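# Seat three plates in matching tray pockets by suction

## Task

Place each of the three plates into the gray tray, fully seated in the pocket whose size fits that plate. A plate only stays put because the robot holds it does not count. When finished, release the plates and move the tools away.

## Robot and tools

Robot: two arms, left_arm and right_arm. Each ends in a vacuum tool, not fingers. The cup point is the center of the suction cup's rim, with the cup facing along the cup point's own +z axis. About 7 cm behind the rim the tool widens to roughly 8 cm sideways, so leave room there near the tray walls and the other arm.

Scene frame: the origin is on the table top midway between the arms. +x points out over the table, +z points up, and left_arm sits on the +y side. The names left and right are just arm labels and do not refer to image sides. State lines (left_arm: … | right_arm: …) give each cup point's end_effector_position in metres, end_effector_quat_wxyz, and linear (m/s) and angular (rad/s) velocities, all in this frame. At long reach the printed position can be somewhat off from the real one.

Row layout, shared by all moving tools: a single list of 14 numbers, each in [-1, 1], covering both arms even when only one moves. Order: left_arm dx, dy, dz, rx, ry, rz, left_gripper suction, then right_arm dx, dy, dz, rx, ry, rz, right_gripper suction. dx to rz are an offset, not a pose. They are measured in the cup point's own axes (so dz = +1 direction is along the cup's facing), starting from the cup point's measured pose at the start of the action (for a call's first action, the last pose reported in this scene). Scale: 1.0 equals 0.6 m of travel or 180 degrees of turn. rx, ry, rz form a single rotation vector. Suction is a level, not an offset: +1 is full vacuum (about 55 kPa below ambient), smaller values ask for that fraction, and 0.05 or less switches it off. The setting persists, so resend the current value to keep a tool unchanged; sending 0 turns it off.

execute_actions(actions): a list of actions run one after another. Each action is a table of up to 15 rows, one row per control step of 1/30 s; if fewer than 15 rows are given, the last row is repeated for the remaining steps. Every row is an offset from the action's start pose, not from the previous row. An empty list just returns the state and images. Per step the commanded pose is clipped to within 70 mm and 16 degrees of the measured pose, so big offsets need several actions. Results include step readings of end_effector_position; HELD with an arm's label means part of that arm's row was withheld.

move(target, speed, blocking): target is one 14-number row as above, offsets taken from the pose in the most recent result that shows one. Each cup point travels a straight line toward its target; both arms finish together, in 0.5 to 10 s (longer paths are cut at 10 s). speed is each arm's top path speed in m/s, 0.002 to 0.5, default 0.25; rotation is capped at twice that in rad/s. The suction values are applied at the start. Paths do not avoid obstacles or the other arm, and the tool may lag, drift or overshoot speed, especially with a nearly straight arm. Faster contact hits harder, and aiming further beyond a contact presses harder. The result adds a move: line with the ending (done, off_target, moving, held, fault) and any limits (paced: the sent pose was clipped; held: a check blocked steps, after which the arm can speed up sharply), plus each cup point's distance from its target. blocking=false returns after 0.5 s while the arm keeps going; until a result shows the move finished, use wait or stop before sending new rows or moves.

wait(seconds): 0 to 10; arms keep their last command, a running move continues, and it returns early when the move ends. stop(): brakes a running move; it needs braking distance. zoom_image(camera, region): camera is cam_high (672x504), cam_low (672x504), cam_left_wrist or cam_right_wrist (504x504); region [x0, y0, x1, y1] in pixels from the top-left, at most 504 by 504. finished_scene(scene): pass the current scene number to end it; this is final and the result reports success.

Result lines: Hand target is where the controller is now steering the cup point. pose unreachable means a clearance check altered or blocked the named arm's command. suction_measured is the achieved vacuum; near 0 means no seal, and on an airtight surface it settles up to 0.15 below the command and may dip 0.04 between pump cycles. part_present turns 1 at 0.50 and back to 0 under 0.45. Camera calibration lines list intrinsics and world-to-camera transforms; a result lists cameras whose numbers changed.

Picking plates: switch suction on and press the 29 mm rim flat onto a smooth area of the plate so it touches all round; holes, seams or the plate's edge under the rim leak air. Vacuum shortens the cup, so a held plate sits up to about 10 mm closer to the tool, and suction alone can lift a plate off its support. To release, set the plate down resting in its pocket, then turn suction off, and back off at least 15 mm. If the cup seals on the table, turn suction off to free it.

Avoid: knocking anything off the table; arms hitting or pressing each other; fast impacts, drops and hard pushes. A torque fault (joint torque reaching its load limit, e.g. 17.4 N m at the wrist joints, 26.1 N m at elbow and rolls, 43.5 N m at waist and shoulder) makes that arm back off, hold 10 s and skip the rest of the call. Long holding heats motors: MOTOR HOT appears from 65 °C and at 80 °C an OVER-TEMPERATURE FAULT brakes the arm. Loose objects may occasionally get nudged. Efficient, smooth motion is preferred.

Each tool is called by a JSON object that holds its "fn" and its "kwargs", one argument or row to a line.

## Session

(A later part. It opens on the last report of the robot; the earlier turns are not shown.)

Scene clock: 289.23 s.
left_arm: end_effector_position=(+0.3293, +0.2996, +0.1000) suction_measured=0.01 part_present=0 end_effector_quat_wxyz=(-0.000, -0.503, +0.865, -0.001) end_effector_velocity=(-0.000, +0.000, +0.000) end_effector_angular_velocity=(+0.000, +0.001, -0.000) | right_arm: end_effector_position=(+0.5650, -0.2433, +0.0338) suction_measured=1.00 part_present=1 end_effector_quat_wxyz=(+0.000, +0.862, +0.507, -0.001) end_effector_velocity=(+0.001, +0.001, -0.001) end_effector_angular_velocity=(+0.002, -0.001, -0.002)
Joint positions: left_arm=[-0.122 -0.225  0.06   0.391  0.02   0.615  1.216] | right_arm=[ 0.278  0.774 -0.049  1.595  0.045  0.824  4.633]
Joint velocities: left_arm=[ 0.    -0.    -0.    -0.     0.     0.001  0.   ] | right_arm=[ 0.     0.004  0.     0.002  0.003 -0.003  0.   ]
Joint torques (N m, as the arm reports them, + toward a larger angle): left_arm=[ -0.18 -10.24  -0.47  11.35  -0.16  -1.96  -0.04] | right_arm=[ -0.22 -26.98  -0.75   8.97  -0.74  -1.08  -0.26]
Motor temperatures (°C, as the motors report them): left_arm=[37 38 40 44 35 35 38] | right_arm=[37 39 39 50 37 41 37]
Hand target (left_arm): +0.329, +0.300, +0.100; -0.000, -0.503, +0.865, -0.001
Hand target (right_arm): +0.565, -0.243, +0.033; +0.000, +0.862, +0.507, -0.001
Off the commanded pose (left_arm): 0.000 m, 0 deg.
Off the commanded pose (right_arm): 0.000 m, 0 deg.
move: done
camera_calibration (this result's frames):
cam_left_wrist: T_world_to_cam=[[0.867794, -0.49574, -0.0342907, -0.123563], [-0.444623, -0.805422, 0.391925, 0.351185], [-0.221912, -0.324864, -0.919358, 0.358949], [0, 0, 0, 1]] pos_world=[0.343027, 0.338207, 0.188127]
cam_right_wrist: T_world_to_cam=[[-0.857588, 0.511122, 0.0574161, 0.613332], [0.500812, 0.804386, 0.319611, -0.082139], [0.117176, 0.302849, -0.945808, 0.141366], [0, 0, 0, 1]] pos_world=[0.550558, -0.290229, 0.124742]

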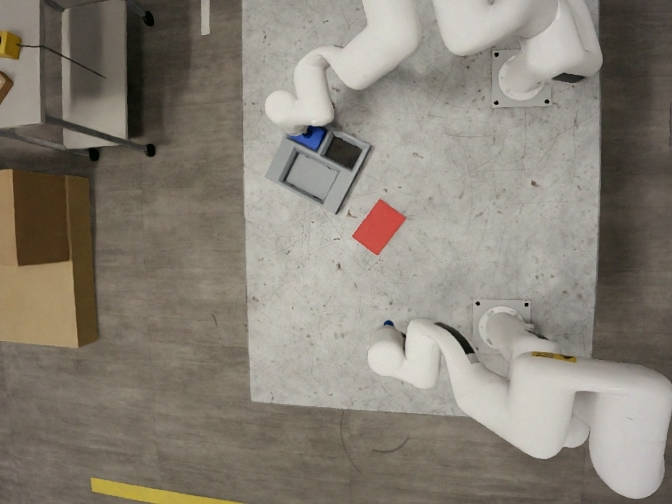

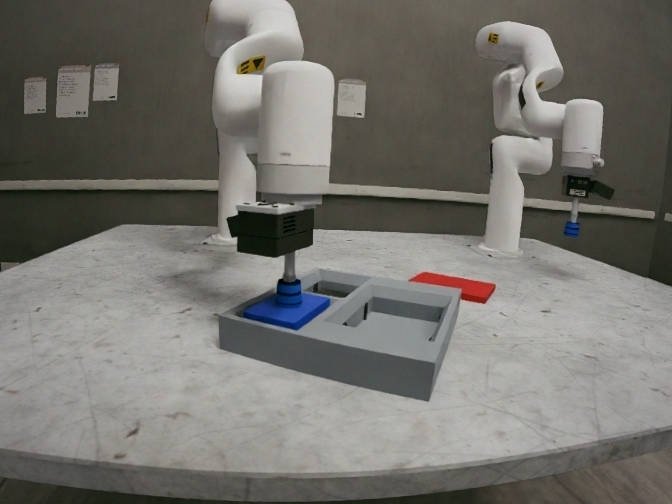

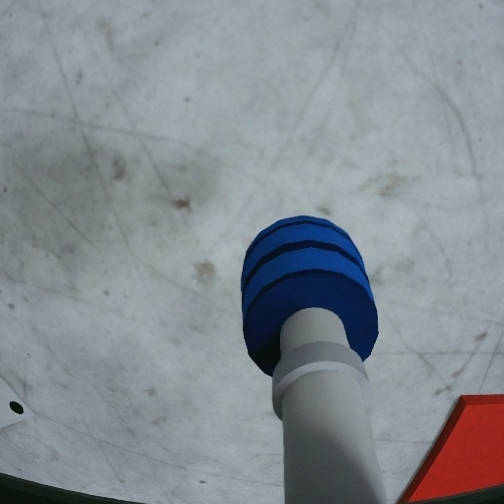

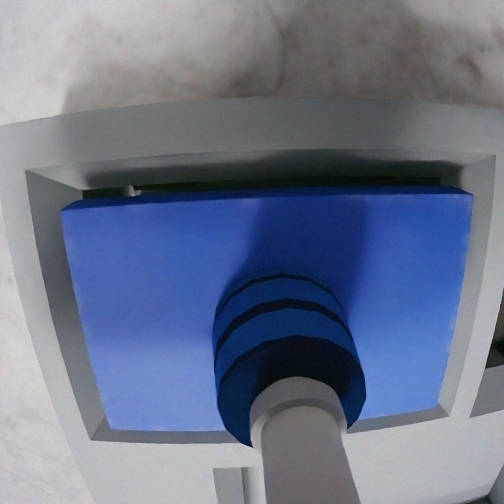

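{"fn": "move", "kwargs": {
  "target": [0, 0, 0, 0, 0, 0, 0, -0.0003, 0.0005, 0.0445, 0, 0, -0.001, 1],
  "speed": 0.03
}}

Scene clock: 296.70 s.
left_arm: end_effector_position=(+0.3293, +0.2996, +0.1000) suction_measured=0.01 part_present=0 end_effector_quat_wxyz=(-0.000, -0.503, +0.865, -0.001) end_effector_velocity=(-0.000, +0.000, -0.000) end_effector_angular_velocity=(+0.000, +0.001, +0.000) | right_arm: end_effector_position=(+0.5652, -0.2437, +0.0073) suction_measured=1.00 part_present=1 end_effector_quat_wxyz=(+0.000, +0.861, +0.509, -0.001) end_effector_velocity=(-0.000, +0.001, -0.002) end_effector_angular_velocity=(+0.002, +0.001, +0.001)
Joint positions: left_arm=[-0.122 -0.225  0.06   0.391  0.02   0.615  1.216] | right_arm=[ 0.276  0.826 -0.046  1.601  0.047  0.778  4.628]
Joint velocities: left_arm=[ 0.  0.  0. -0.  0. -0. -0.] | right_arm=[ 0.     0.004  0.001  0.001  0.002 -0.002 -0.001]
Joint torques (N m, as the arm reports them, + toward a larger angle): left_arm=[  0.49 -10.86  -0.41  11.34  -0.03  -1.92   0.32] | right_arm=[  0.62 -25.62   0.48   7.91  -0.64  -1.2   -0.4 ]
Motor temperatures (°C, as the motors report them): left_arm=[37 38 40 44 35 35 38] | right_arm=[37 39 39 50 37 41 37]
Hand target (left_arm): +0.329, +0.300, +0.100; -0.000, -0.503, +0.865, -0.001
Hand target (right_arm): +0.565, -0.244, +0.007; +0.000, +0.861, +0.509, -0.001
Off the commanded pose (left_arm): 0.000 m, 0 deg.
Off the commanded pose (right_arm): 0.000 m, 0 deg.
move: done
camera_calibration (this result's frames):
cam_left_wrist: T_world_to_cam=[[0.867794, -0.49574, -0.0342906, -0.123563], [-0.444623, -0.805422, 0.391925, 0.351185], [-0.221912, -0.324864, -0.919358, 0.358949], [0, 0, 0, 1]] pos_world=[0.343027, 0.338207, 0.188127]
cam_right_wrist: T_world_to_cam=[[-0.859174, 0.508464, 0.0572996, 0.615459], [0.498294, 0.805981, 0.319529, -0.0716709], [0.116287, 0.303083, -0.945843, 0.116991], [0, 0, 0, 1]] pos_world=[0.550895, -0.290631, 0.0982902]

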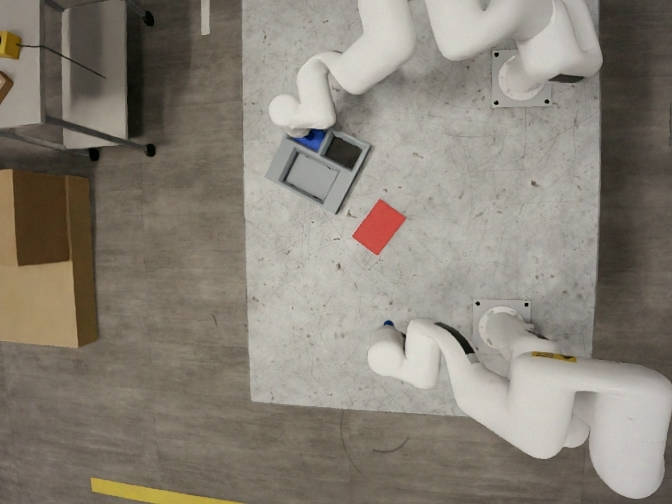

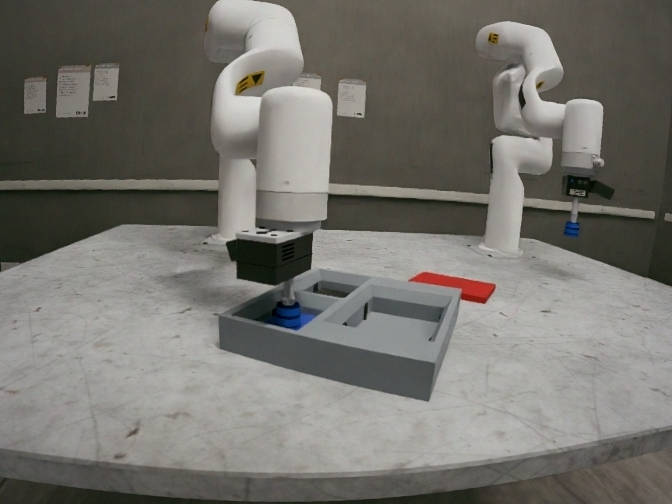

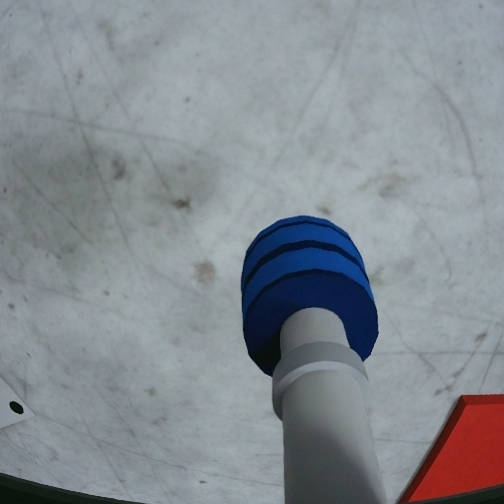

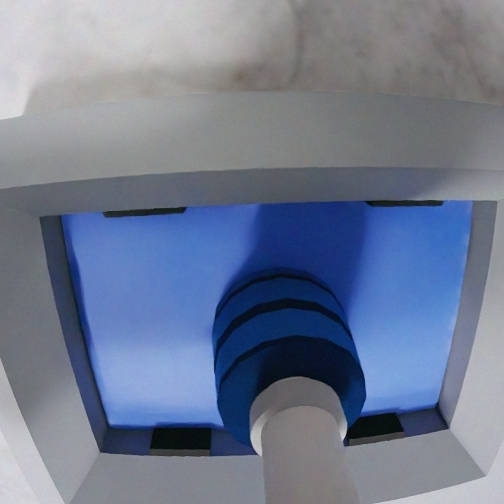

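{"fn": "move", "kwargs": {
  "target": [0, 0, 0, 0, 0, 0, 0, 0, 0, 0.0060, 0, 0, 0, 1],
  "speed": 0.01
}}

Scene clock: 299.30 s.
left_arm: end_effector_position=(+0.3293, +0.2996, +0.1000) suction_measured=0.01 part_present=0 end_effector_quat_wxyz=(-0.000, -0.503, +0.865, -0.001) end_effector_velocity=(+0.000, +0.000, +0.000) end_effector_angular_velocity=(+0.000, -0.000, +0.001) | right_arm: end_effector_position=(+0.5653, -0.2436, +0.0043) suction_measured=1.00 part_present=1 end_effector_quat_wxyz=(+0.000, +0.861, +0.509, -0.001) end_effector_velocity=(+0.000, -0.000, -0.001) end_effector_angular_velocity=(-0.000, -0.001, +0.000)
Joint positions: left_arm=[-0.122 -0.225  0.06   0.391  0.02   0.615  1.216] | right_arm=[ 0.276  0.832 -0.046  1.602  0.047  0.773  4.628]
Joint velocities: left_arm=[ 0.001  0.    -0.     0.001  0.     0.     0.   ] | right_arm=[-0.     0.002 -0.     0.001 -0.    -0.002 -0.001]
Joint torques (N m, as the arm reports them, + toward a larger angle): left_arm=[  0.22 -10.56  -0.5   11.44   0.01  -1.93  -0.06] | right_arm=[  0.26 -23.89   0.5    7.98  -0.55  -1.69  -0.11]
Motor temperatures (°C, as the motors report them): left_arm=[37 38 40 44 35 35 38] | right_arm=[37 39 39 50 37 41 37]
Hand target (left_arm): +0.329, +0.300, +0.100; -0.000, -0.503, +0.865, -0.001
Hand target (right_arm): +0.565, -0.244, +0.004; +0.000, +0.861, +0.509, -0.001
Off the commanded pose (left_arm): 0.000 m, 0 deg.
Off the commanded pose (right_arm): 0.001 m, 0 deg.
move: done
camera_calibration (this result's frames):
cam_left_wrist: T_world_to_cam=[[0.867794, -0.49574, -0.0342907, -0.123563], [-0.444623, -0.805422, 0.391925, 0.351185], [-0.221912, -0.324864, -0.919358, 0.358949], [0, 0, 0, 1]] pos_world=[0.343027, 0.338207, 0.188127]
cam_right_wrist: T_world_to_cam=[[-0.859226, 0.508421, 0.0569138, 0.615778], [0.49809, 0.805955, 0.319912, -0.0707457], [0.11678, 0.303225, -0.945736, 0.113847], [0, 0, 0, 1]] pos_world=[0.551035, -0.290578, 0.0952555]

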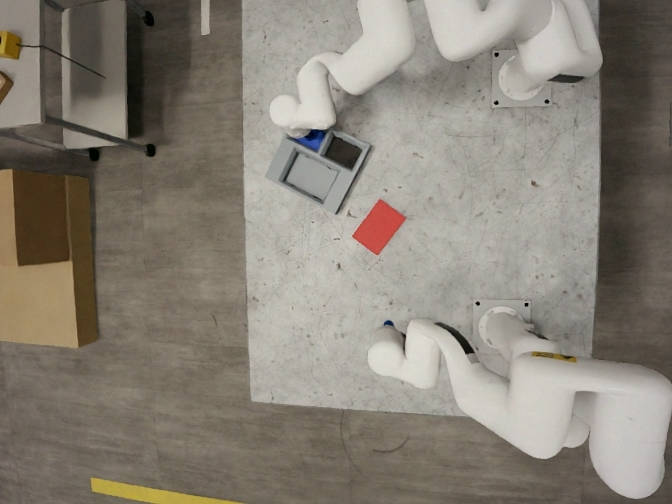

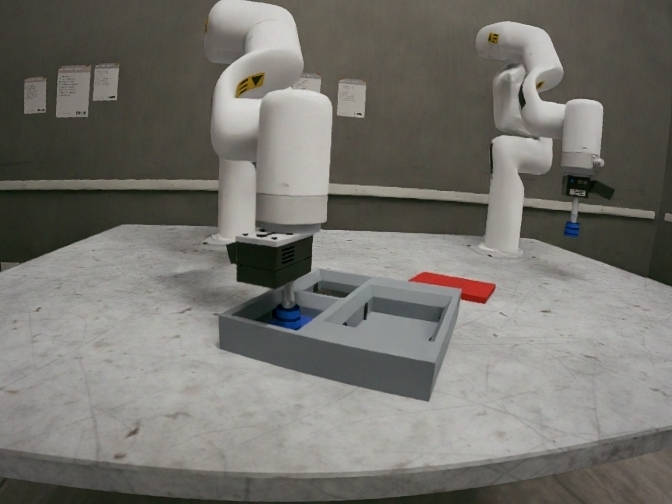

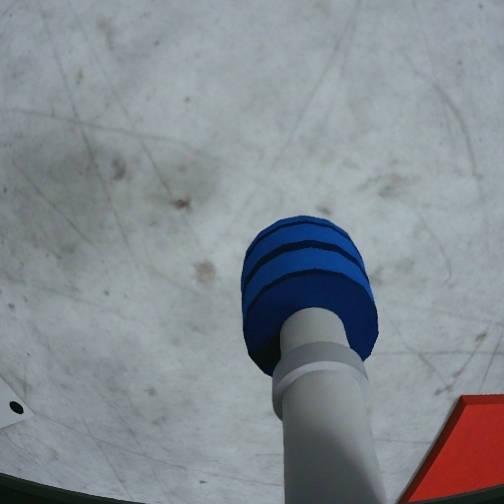

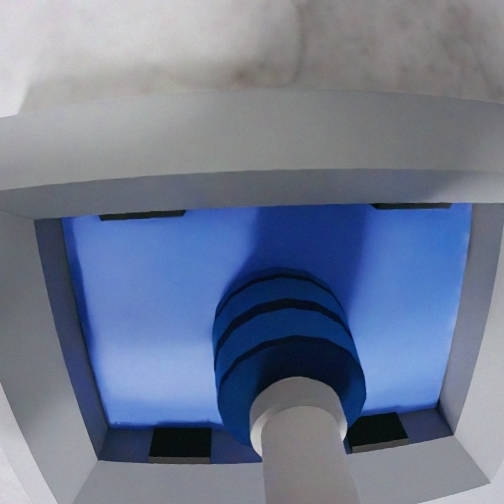

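{"fn": "execute_actions", "kwargs": {
  "actions": [
    [[0, 0, 0, 0, 0, 0, 0, 0, 0, 0.002, 0, 0, 0, 1], [0, 0, 0, 0, 0, 0, 0, 0, 0, 0.002, 0, 0, 0, 1], [0, 0, 0, 0, 0, 0, 0, 0, 0, 0.002, 0, 0, 0, 1], [0, 0, 0, 0, 0, 0, 0, 0, 0, 0.002, 0, 0, 0, 1], [0, 0, 0, 0, 0, 0, 0, 0, 0, 0.002, 0, 0, 0, 0]]
  ]
}}

Scene clock: 304.70 s.
left_arm: end_effector_position=(+0.3293, +0.2996, +0.1000) suction_measured=0.01 part_present=0 end_effector_quat_wxyz=(-0.000, -0.503, +0.865, -0.001) end_effector_velocity=(+0.000, -0.000, +0.000) end_effector_angular_velocity=(+0.000, -0.001, -0.001) | right_arm: end_effector_position=(+0.5658, -0.2435, +0.0038) suction_measured=0.00 part_present=0 end_effector_quat_wxyz=(+0.001, +0.861, +0.509, -0.000) end_effector_velocity=(-0.000, -0.000, -0.001) end_effector_angular_velocity=(-0.000, +0.002, +0.000)
Joint positions: left_arm=[-0.122 -0.225  0.06   0.391  0.02   0.615  1.216] | right_arm=[ 0.276  0.834 -0.046  1.603  0.047  0.77   4.628]
Joint velocities: left_arm=[-0.001 -0.002 -0.    -0.     0.     0.     0.   ] | right_arm=[-0.     0.001 -0.001 -0.     0.001  0.    -0.001]
Joint torques (N m, as the arm reports them, + toward a larger angle): left_arm=[  0.62 -10.16  -0.82  11.55  -0.57  -1.94  -0.01] | right_arm=[  0.74 -16.81   0.99   5.22  -0.57  -1.16  -0.23]
Motor temperatures (°C, as the motors report them): left_arm=[37 38 40 44 35 35 38] | right_arm=[37 39 39 49 37 41 37]
Hand target (left_arm): +0.329, +0.300, +0.100; -0.000, -0.503, +0.865, -0.001
Hand target (right_arm): +0.565, -0.244, +0.003; +0.000, +0.861, +0.509, -0.001
Off the commanded pose (left_arm): 0.000 m, 0 deg.
Off the commanded pose (right_arm): 0.001 m, 0 deg.
Step readings (end_effector_position):
0: left_arm (+0.3293, +0.2996, +0.1000) | right_arm (+0.5652, -0.2437, +0.0038)
1: left_arm (+0.3293, +0.2996, +0.1000) | right_arm (+0.5652, -0.2437, +0.0038)
2: left_arm (+0.3293, +0.2996, +0.1000) | right_arm (+0.5653, -0.2436, +0.0038)
4: left_arm (+0.3293, +0.2996, +0.1000) | right_arm (+0.5654, -0.2436, +0.0037)
8: left_arm (+0.3293, +0.2996, +0.1000) | right_arm (+0.5659, -0.2435, +0.0039)
15: end_effector_position above
camera_calibration (this result's frames):
cam_left_wrist: T_world_to_cam=[[0.867794, -0.49574, -0.0342906, -0.123563], [-0.444623, -0.805422, 0.391925, 0.351185], [-0.221911, -0.324864, -0.919358, 0.358949], [0, 0, 0, 1]] pos_world=[0.343027, 0.338207, 0.188127]
cam_right_wrist: T_world_to_cam=[[-0.859312, 0.508397, 0.0558137, 0.616228], [0.497614, 0.805857, 0.320898, -0.0706479], [0.118166, 0.303525, -0.945468, 0.112521], [0, 0, 0, 1]] pos_world=[0.551392, -0.290509, 0.0946613]

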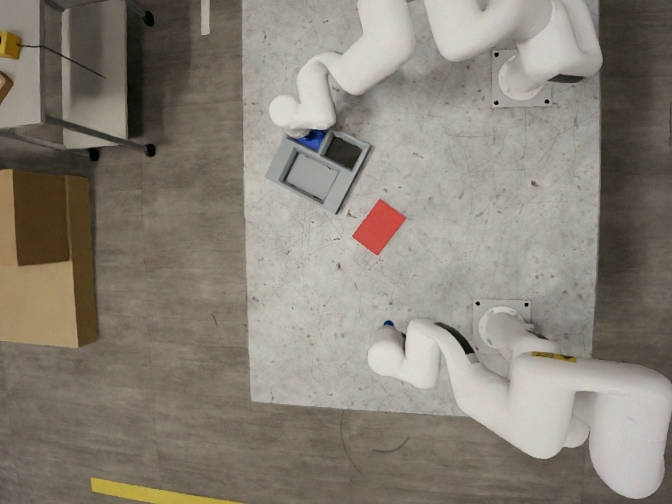

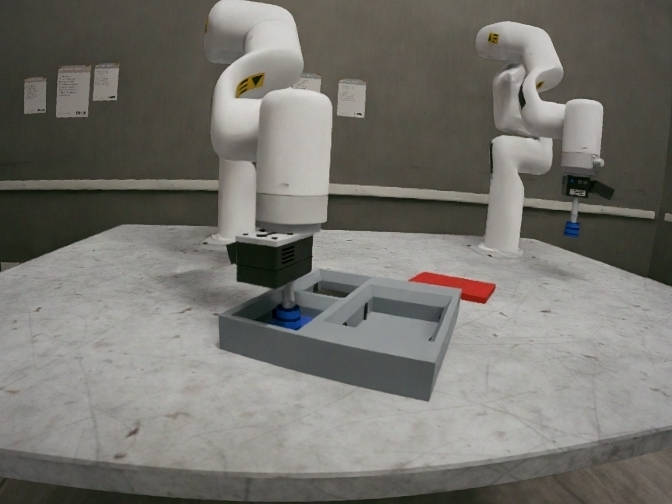

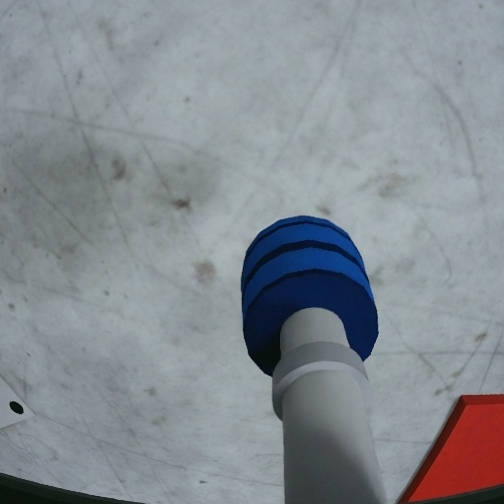

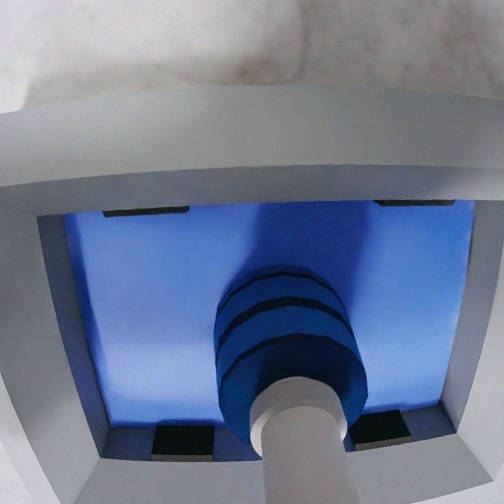

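Bottomed and released. Lift now to stop pressing.

{"fn": "move", "kwargs": {
  "target": [0, 0, 0, 0, 0, 0, 0, 0, 0, -0.0870, 0, 0, 0, 0],
  "speed": 0.15
}}

Scene clock: 308.50 s.
left_arm: end_effector_position=(+0.3293, +0.2996, +0.1000) suction_measured=0.01 part_present=0 end_effector_quat_wxyz=(-0.000, -0.503, +0.865, -0.001) end_effector_velocity=(+0.000, -0.000, +0.000) end_effector_angular_velocity=(+0.000, -0.000, -0.001) | right_arm: end_effector_position=(+0.5652, -0.2436, +0.0549) suction_measured=0.00 part_present=0 end_effector_quat_wxyz=(+0.000, +0.861, +0.509, -0.001) end_effector_velocity=(+0.003, -0.000, +0.007) end_effector_angular_velocity=(+0.000, -0.010, +0.001)
Joint positions: left_arm=[-0.122 -0.225  0.06   0.391  0.02   0.615  1.216] | right_arm=[ 0.278  0.737 -0.05   1.598  0.043  0.863  4.631]
Joint velocities: left_arm=[-0.  0.  0.  0.  0. -0.  0.] | right_arm=[-0.    -0.01  -0.001  0.004 -0.002  0.005 -0.   ]
Joint torques (N m, as the arm reports them, + toward a larger angle): left_arm=[  0.92 -10.39  -0.55  11.75  -0.27  -2.06   0.12] | right_arm=[ -0.19 -26.01  -0.43   8.92  -0.53  -1.24  -0.24]
Motor temperatures (°C, as the motors report them): left_arm=[37 38 40 44 35 35 38] | right_arm=[37 39 39 49 37 41 37]
Hand target (left_arm): +0.329, +0.300, +0.100; -0.000, -0.503, +0.865, -0.001
Hand target (right_arm): +0.566, -0.243, +0.056; +0.000, +0.861, +0.509, -0.000
Off the commanded pose (left_arm): 0.000 m, 0 deg.
Off the commanded pose (right_arm): 0.001 m, 0 deg.
move: done
camera_calibration (this result's frames):
cam_left_wrist: T_world_to_cam=[[0.867794, -0.49574, -0.0342907, -0.123563], [-0.444623, -0.805422, 0.391925, 0.351185], [-0.221912, -0.324864, -0.919358, 0.358949], [0, 0, 0, 1]] pos_world=[0.343027, 0.338207, 0.188127]
cam_right_wrist: T_world_to_cam=[[-0.859188, 0.50845, 0.0572249, 0.612741], [0.498209, 0.805876, 0.319923, -0.0869778], [0.116549, 0.303384, -0.945714, 0.1618], [0, 0, 0, 1]] pos_world=[0.550935, -0.290542, 0.145779]

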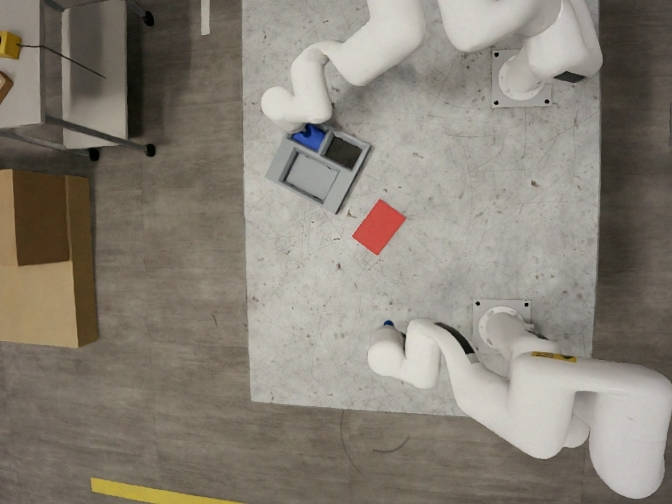

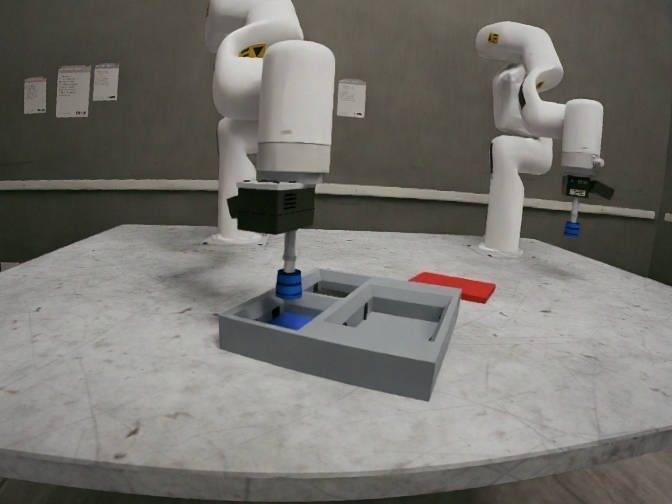

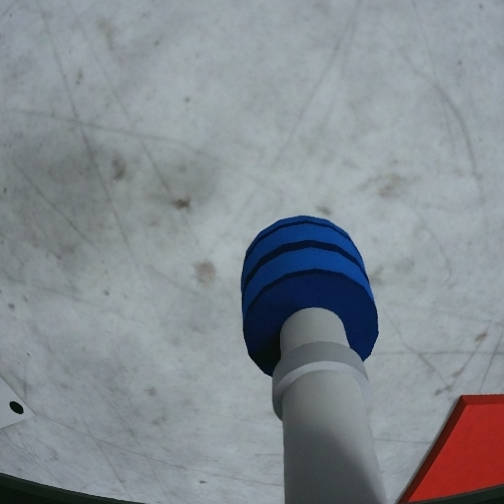

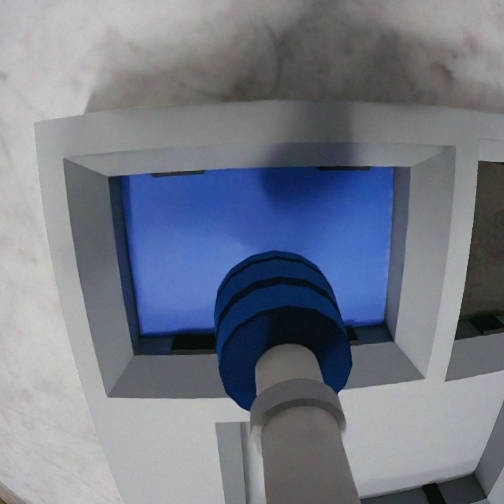

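{"fn": "move", "kwargs": {
  "target": [0, 0, 0, 0, 0, 0, 0, 0.2340, -0.5191, -0.0335, 0, 0, -0.4489, 0],
  "speed": 0.5
}}

Scene clock: 335.60 s.
left_arm: end_effector_position=(+0.3293, +0.2996, +0.1000) suction_measured=0.01 part_present=0 end_effector_quat_wxyz=(-0.000, -0.503, +0.865, -0.001) end_effector_velocity=(+0.000, -0.000, +0.000) end_effector_angular_velocity=(-0.000, -0.001, +0.000) | right_arm: end_effector_position=(+0.3598, +0.0284, +0.0746) suction_measured=0.00 part_present=0 end_effector_quat_wxyz=(+0.000, +0.327, +0.945, -0.001) end_effector_velocity=(-0.002, +0.002, +0.000) end_effector_angular_velocity=(+0.001, +0.001, +0.005)
Joint positions: left_arm=[-0.122 -0.225  0.06   0.391  0.02   0.615  1.216] | right_arm=[ 0.554  0.577  0.294  1.357 -0.221  0.814  3.964]
Joint velocities: left_arm=[ 0.     0.    -0.     0.001 -0.001  0.     0.   ] | right_arm=[ 0.002  0.001  0.003  0.001 -0.001  0.    -0.001]
Joint torques (N m, as the arm reports them, + toward a larger angle): left_arm=[  0.21 -10.13  -0.74  11.34  -0.3   -2.04  -0.01] | right_arm=[ -0.39 -23.02   3.3    8.64  -0.51  -0.96  -0.22]
Motor temperatures (°C, as the motors report them): left_arm=[37 38 40 45 35 35 38] | right_arm=[37 40 39 50 37 41 37]
Hand target (left_arm): +0.329, +0.300, +0.100; -0.000, -0.503, +0.865, -0.001
Hand target (right_arm): +0.360, +0.029, +0.075; +0.000, +0.326, +0.945, -0.001
Off the commanded pose (left_arm): 0.000 m, 0 deg.
Off the commanded pose (right_arm): 0.001 m, 0 deg.
move: done
camera_calibration (this result's frames):
cam_left_wrist: T_world_to_cam=[[0.867794, -0.49574, -0.0342907, -0.123563], [-0.444623, -0.805422, 0.391925, 0.351185], [-0.221912, -0.324864, -0.919358, 0.358949], [0, 0, 0, 1]] pos_world=[0.343027, 0.338207, 0.188127]
cam_right_wrist: T_world_to_cam=[[-0.640141, -0.765986, 0.0590369, 0.254109], [-0.714605, 0.621889, 0.320303, 0.231417], [-0.282062, 0.162851, -0.945474, 0.269289], [0, 0, 0, 1]] pos_world=[0.403993, 0.00687384, 0.165481]

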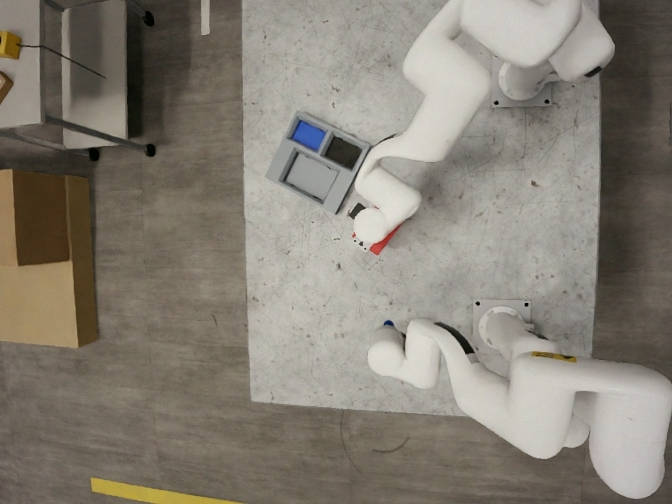

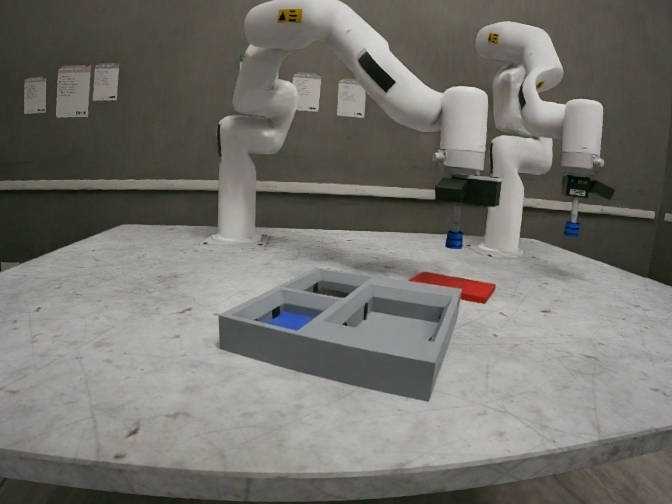

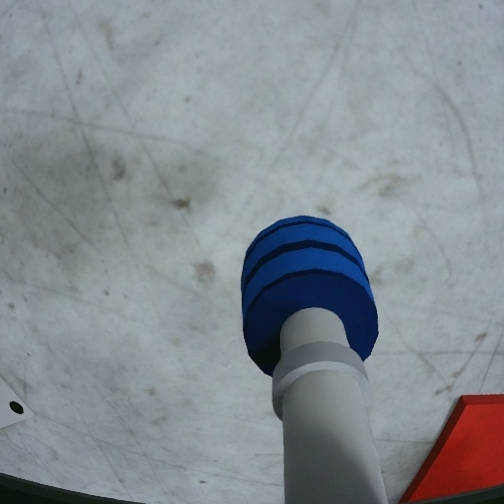

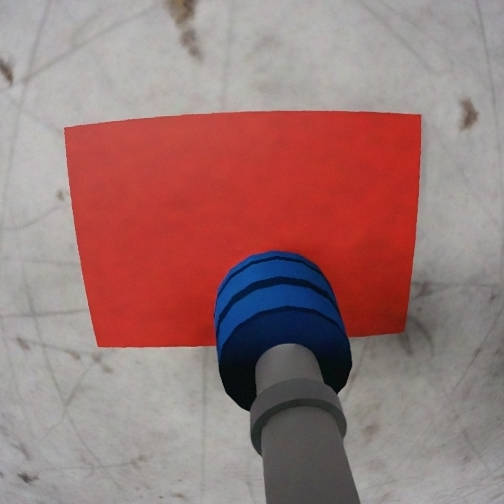

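{"fn": "move", "kwargs": {
  "target": [0, 0, 0, 0, 0, 0, 0, -0.0010, 0.0083, 0.1168, 0, 0, 0, 1],
  "speed": 0.08
}}

Scene clock: 359.97 s.
left_arm: end_effector_position=(+0.3293, +0.2996, +0.1000) suction_measured=0.01 part_present=0 end_effector_quat_wxyz=(-0.000, -0.503, +0.865, -0.001) end_effector_velocity=(+0.000, +0.000, +0.000) end_effector_angular_velocity=(-0.000, -0.000, +0.001) | right_arm: end_effector_position=(+0.3633, +0.0318, +0.0045) suction_measured=0.65 part_present=1 end_effector_quat_wxyz=(+0.000, +0.327, +0.945, -0.002) end_effector_velocity=(+0.001, +0.002, +0.001) end_effector_angular_velocity=(+0.005, -0.005, -0.002)
Joint positions: left_arm=[-0.122 -0.225  0.06   0.391  0.02   0.615  1.216] | right_arm=[ 0.582  0.729  0.255  1.382 -0.271  0.69   3.994]
Joint velocities: left_arm=[-0.     0.     0.     0.001 -0.     0.    -0.001] | right_arm=[ 0.001  0.001 -0.     0.005 -0.001 -0.003  0.003]
Joint torques (N m, as the arm reports them, + toward a larger angle): left_arm=[  0.17 -10.2   -0.59  11.27  -0.37  -1.78  -0.04] | right_arm=[ -0.43 -25.49   3.83   8.04  -0.26  -1.17  -0.21]
Motor temperatures (°C, as the motors report them): left_arm=[37 38 40 45 35 35 38] | right_arm=[37 39 39 50 37 41 37]
Hand target (left_arm): +0.329, +0.300, +0.100; -0.000, -0.503, +0.865, -0.001
Hand target (right_arm): +0.363, +0.032, +0.004; +0.000, +0.327, +0.945, -0.001
Off the commanded pose (left_arm): 0.000 m, 0 deg.
Off the commanded pose (right_arm): 0.000 m, 0 deg.
move: done
camera_calibration (this result's frames):
cam_left_wrist: T_world_to_cam=[[0.867794, -0.49574, -0.0342907, -0.123563], [-0.444623, -0.805422, 0.391925, 0.351185], [-0.221911, -0.324864, -0.919358, 0.358949], [0, 0, 0, 1]] pos_world=[0.343027, 0.338207, 0.188127]
cam_right_wrist: T_world_to_cam=[[-0.64007, -0.766017, 0.0593986, 0.26305], [-0.714717, 0.622005, 0.319829, 0.25435], [-0.281941, 0.16226, -0.945612, 0.203483], [0, 0, 0, 1]] pos_world=[0.407528, 0.0102767, 0.095443]

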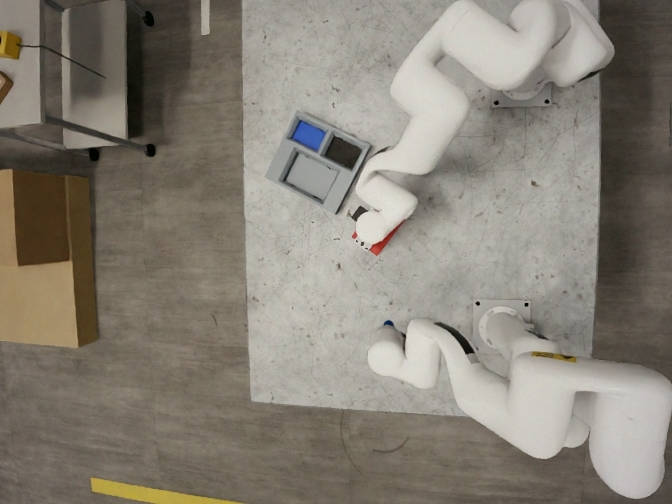

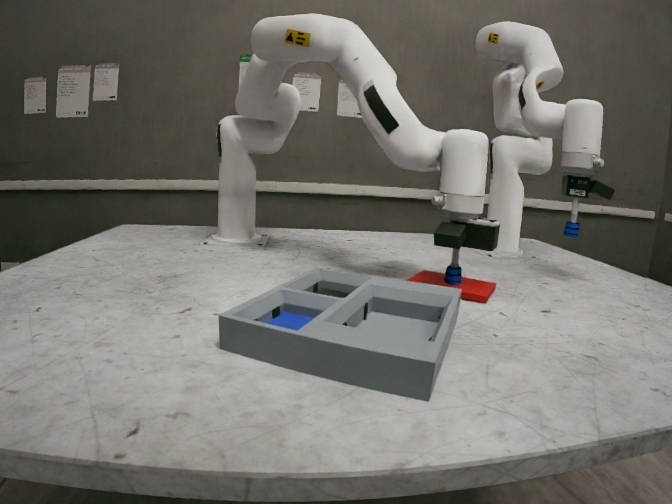

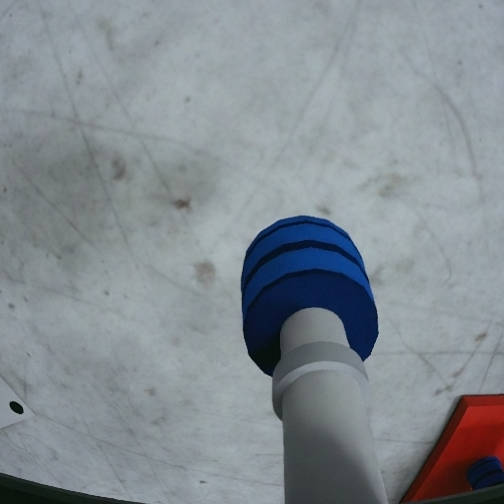

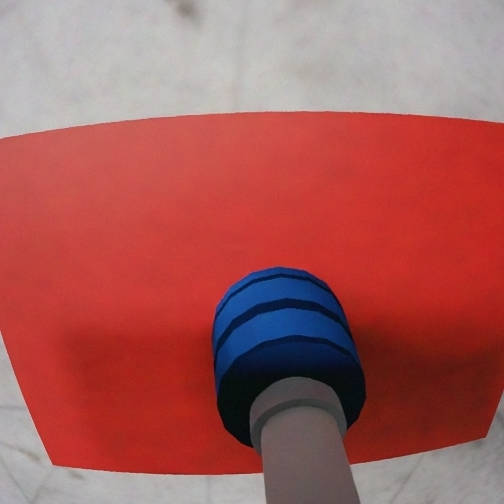

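{"fn": "move", "kwargs": {
  "target": [0, 0, 0, 0, 0, 0, 0, 0, 0, -0.0900, 0, 0, 0, 1],
  "speed": 0.15
}}

{"fn": "move", "kwargs": {
  "target": [0, 0, 0, 0, 0, 0, 0, -0.4215, 0.0064, 0, 0, 0, 0.4486, 1],
  "speed": 0.45
}}

Scene clock: 389.67 s.
left_arm: end_effector_position=(+0.3293, +0.2996, +0.1000) suction_measured=0.01 part_present=0 end_effector_quat_wxyz=(-0.000, -0.503, +0.865, -0.001) end_effector_velocity=(+0.001, +0.000, +0.000) end_effector_angular_velocity=(+0.000, -0.002, +0.001) | right_arm: end_effector_position=(+0.3630, +0.0316, +0.0577) suction_measured=1.00 part_present=1 end_effector_quat_wxyz=(-0.000, +0.327, +0.945, -0.002) end_effector_velocity=(+0.001, +0.001, +0.006) end_effector_angular_velocity=(+0.005, -0.003, -0.001)
Joint positions: left_arm=[-0.122 -0.225  0.06   0.391  0.02   0.615  1.216] | right_arm=[ 0.563  0.622  0.284  1.376 -0.234  0.791  3.971]
Joint velocities: left_arm=[ 0.001 -0.     0.     0.001  0.001 -0.    -0.001] | right_arm=[-0.001 -0.009  0.002  0.003  0.003  0.006 -0.001]
Joint torques (N m, as the arm reports them, + toward a larger angle): left_arm=[  0.57 -10.08  -0.52  11.17  -0.17  -1.83  -0.07] | right_arm=[  0.02 -24.73   3.7    8.88  -0.55  -1.37  -0.08]
Motor temperatures (°C, as the motors report them): left_arm=[37 38 40 45 35 35 38] | right_arm=[37 40 39 50 37 41 37]
Hand target (left_arm): +0.329, +0.300, +0.100; -0.000, -0.503, +0.865, -0.001
Hand target (right_arm): +0.363, +0.032, +0.059; +0.000, +0.327, +0.945, -0.001
Off the commanded pose (left_arm): 0.000 m, 0 deg.
Off the commanded pose (right_arm): 0.001 m, 0 deg.
move: done
camera_calibration (this result's frames):
cam_left_wrist: T_world_to_cam=[[0.867794, -0.49574, -0.0342906, -0.123563], [-0.444623, -0.805422, 0.391925, 0.351185], [-0.221911, -0.324864, -0.919358, 0.358949], [0, 0, 0, 1]] pos_world=[0.343027, 0.338207, 0.188127]
cam_right_wrist: T_world_to_cam=[[-0.64008, -0.765925, 0.0604637, 0.25953], [-0.714318, 0.622235, 0.320271, 0.237053], [-0.282926, 0.161809, -0.945394, 0.254087], [0, 0, 0, 1]] pos_world=[0.407339, 0.0101645, 0.148599]

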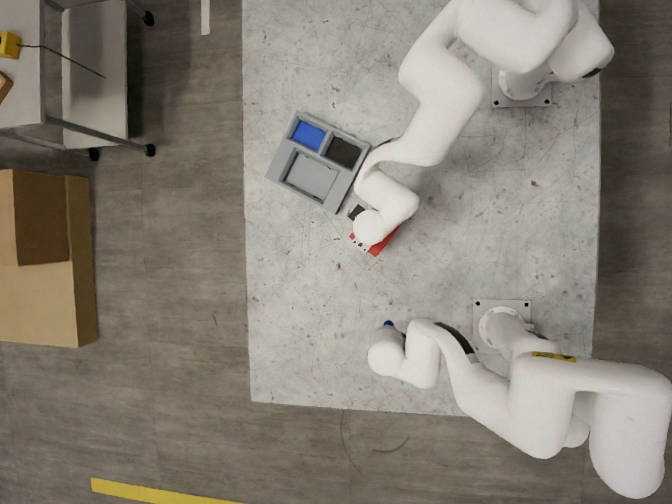

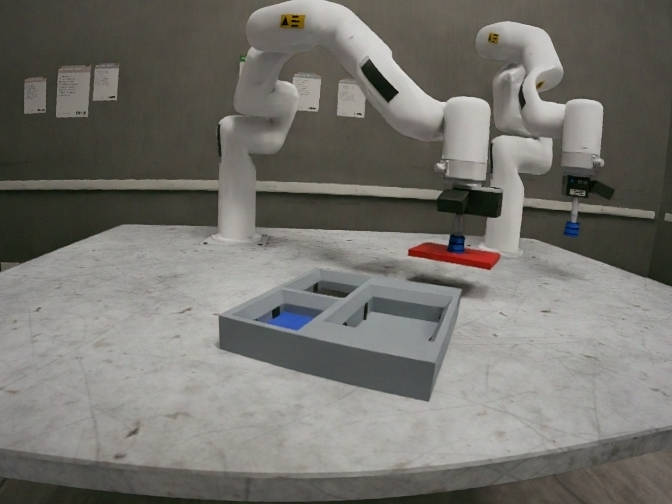

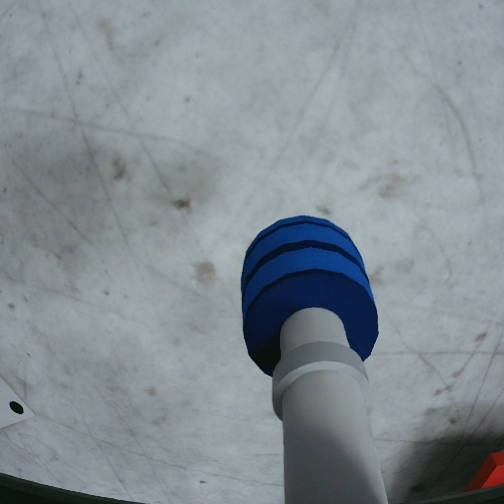

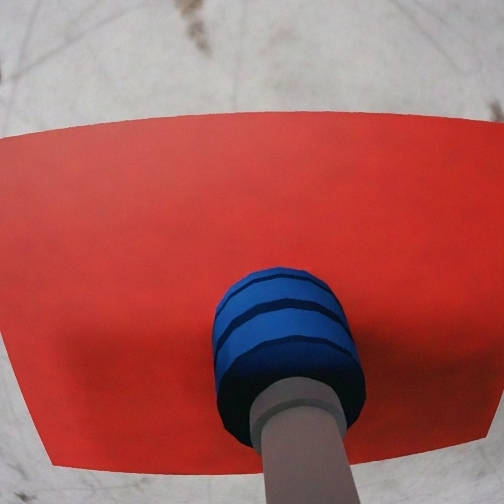

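Scene clock: 391.80 s.
left_arm: end_effector_position=(+0.3293, +0.2996, +0.1000) suction_measured=0.01 part_present=0 end_effector_quat_wxyz=(-0.000, -0.503, +0.865, -0.001) end_effector_velocity=(-0.000, -0.000, -0.000) end_effector_angular_velocity=(+0.000, +0.000, -0.002) | right_arm: end_effector_position=(+0.5643, -0.1199, +0.0581) suction_measured=1.00 part_present=1 end_effector_quat_wxyz=(+0.001, +0.861, +0.509, -0.001) end_effector_velocity=(+0.004, -0.004, +0.001) end_effector_angular_velocity=(-0.002, +0.002, -0.018)
Joint positions: left_arm=[-0.122 -0.225  0.06   0.391  0.02   0.615  1.216] | right_arm=[ 0.441  0.867 -0.026  1.84   0.022  0.975  4.827]
Joint velocities: left_arm=[-0.001 -0.    -0.    -0.001 -0.    -0.     0.001] | right_arm=[-0.004  0.008 -0.005  0.017  0.004  0.012  0.009]
Joint torques (N m, as the arm reports them, + toward a larger angle): left_arm=[  0.24 -10.75  -0.42  11.36  -0.23  -1.92  -0.06] | right_arm=[  0.12 -29.04  -0.12   9.37  -0.8   -1.17  -0.12]
Motor temperatures (°C, as the motors report them): left_arm=[37 38 40 45 35 35 38] | right_arm=[37 40 39 50 37 41 37]
Hand target (left_arm): +0.329, +0.300, +0.100; -0.000, -0.503, +0.865, -0.001
Hand target (right_arm): +0.565, -0.120, +0.058; +0.001, +0.861, +0.509, -0.002
Off the commanded pose (left_arm): 0.000 m, 0 deg.
Off the commanded pose (right_arm): 0.002 m, 0 deg.
move: done
camera_calibration (this result's frames):
cam_left_wrist: T_world_to_cam=[[0.867794, -0.49574, -0.0342908, -0.123563], [-0.444622, -0.805423, 0.391925, 0.351185], [-0.221912, -0.324864, -0.919358, 0.358949], [0, 0, 0, 1]] pos_world=[0.343027, 0.338207, 0.188127]
cam_right_wrist: T_world_to_cam=[[-0.860225, 0.506734, 0.0568677, 0.549262], [0.496629, 0.807293, 0.318808, -0.186069], [0.115642, 0.302489, -0.946112, 0.12792], [0, 0, 0, 1]] pos_world=[0.550104, -0.166812, 0.149112]

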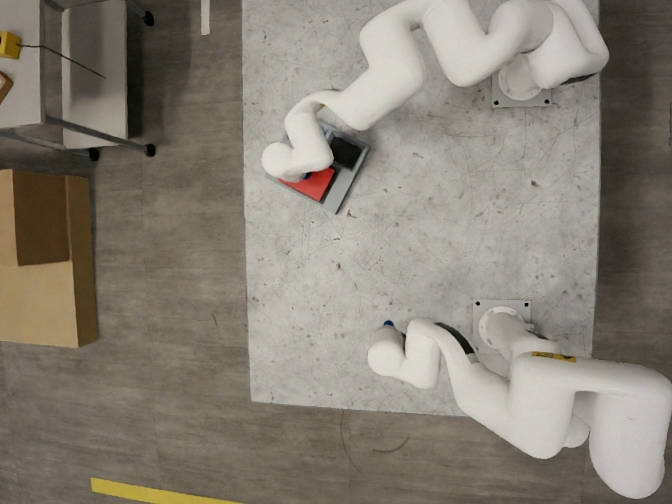

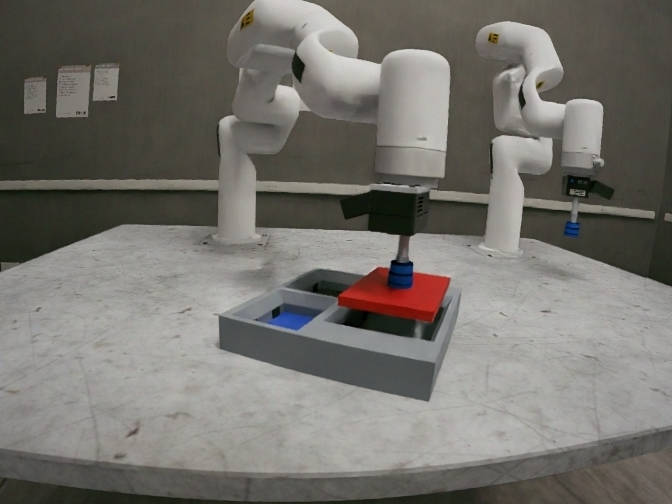

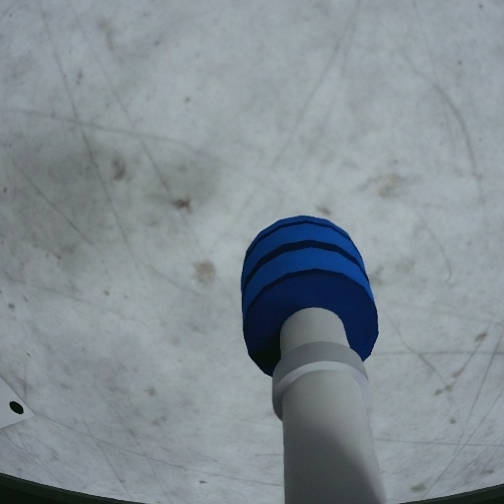

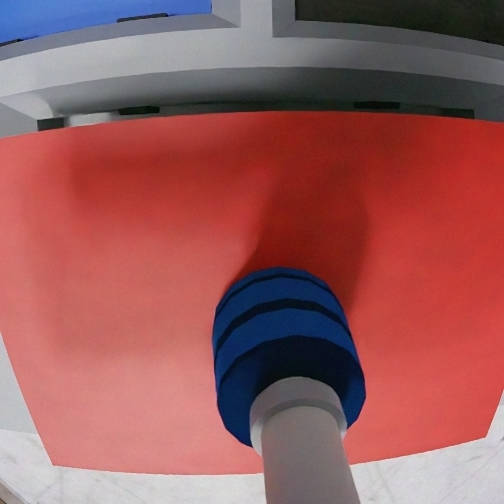

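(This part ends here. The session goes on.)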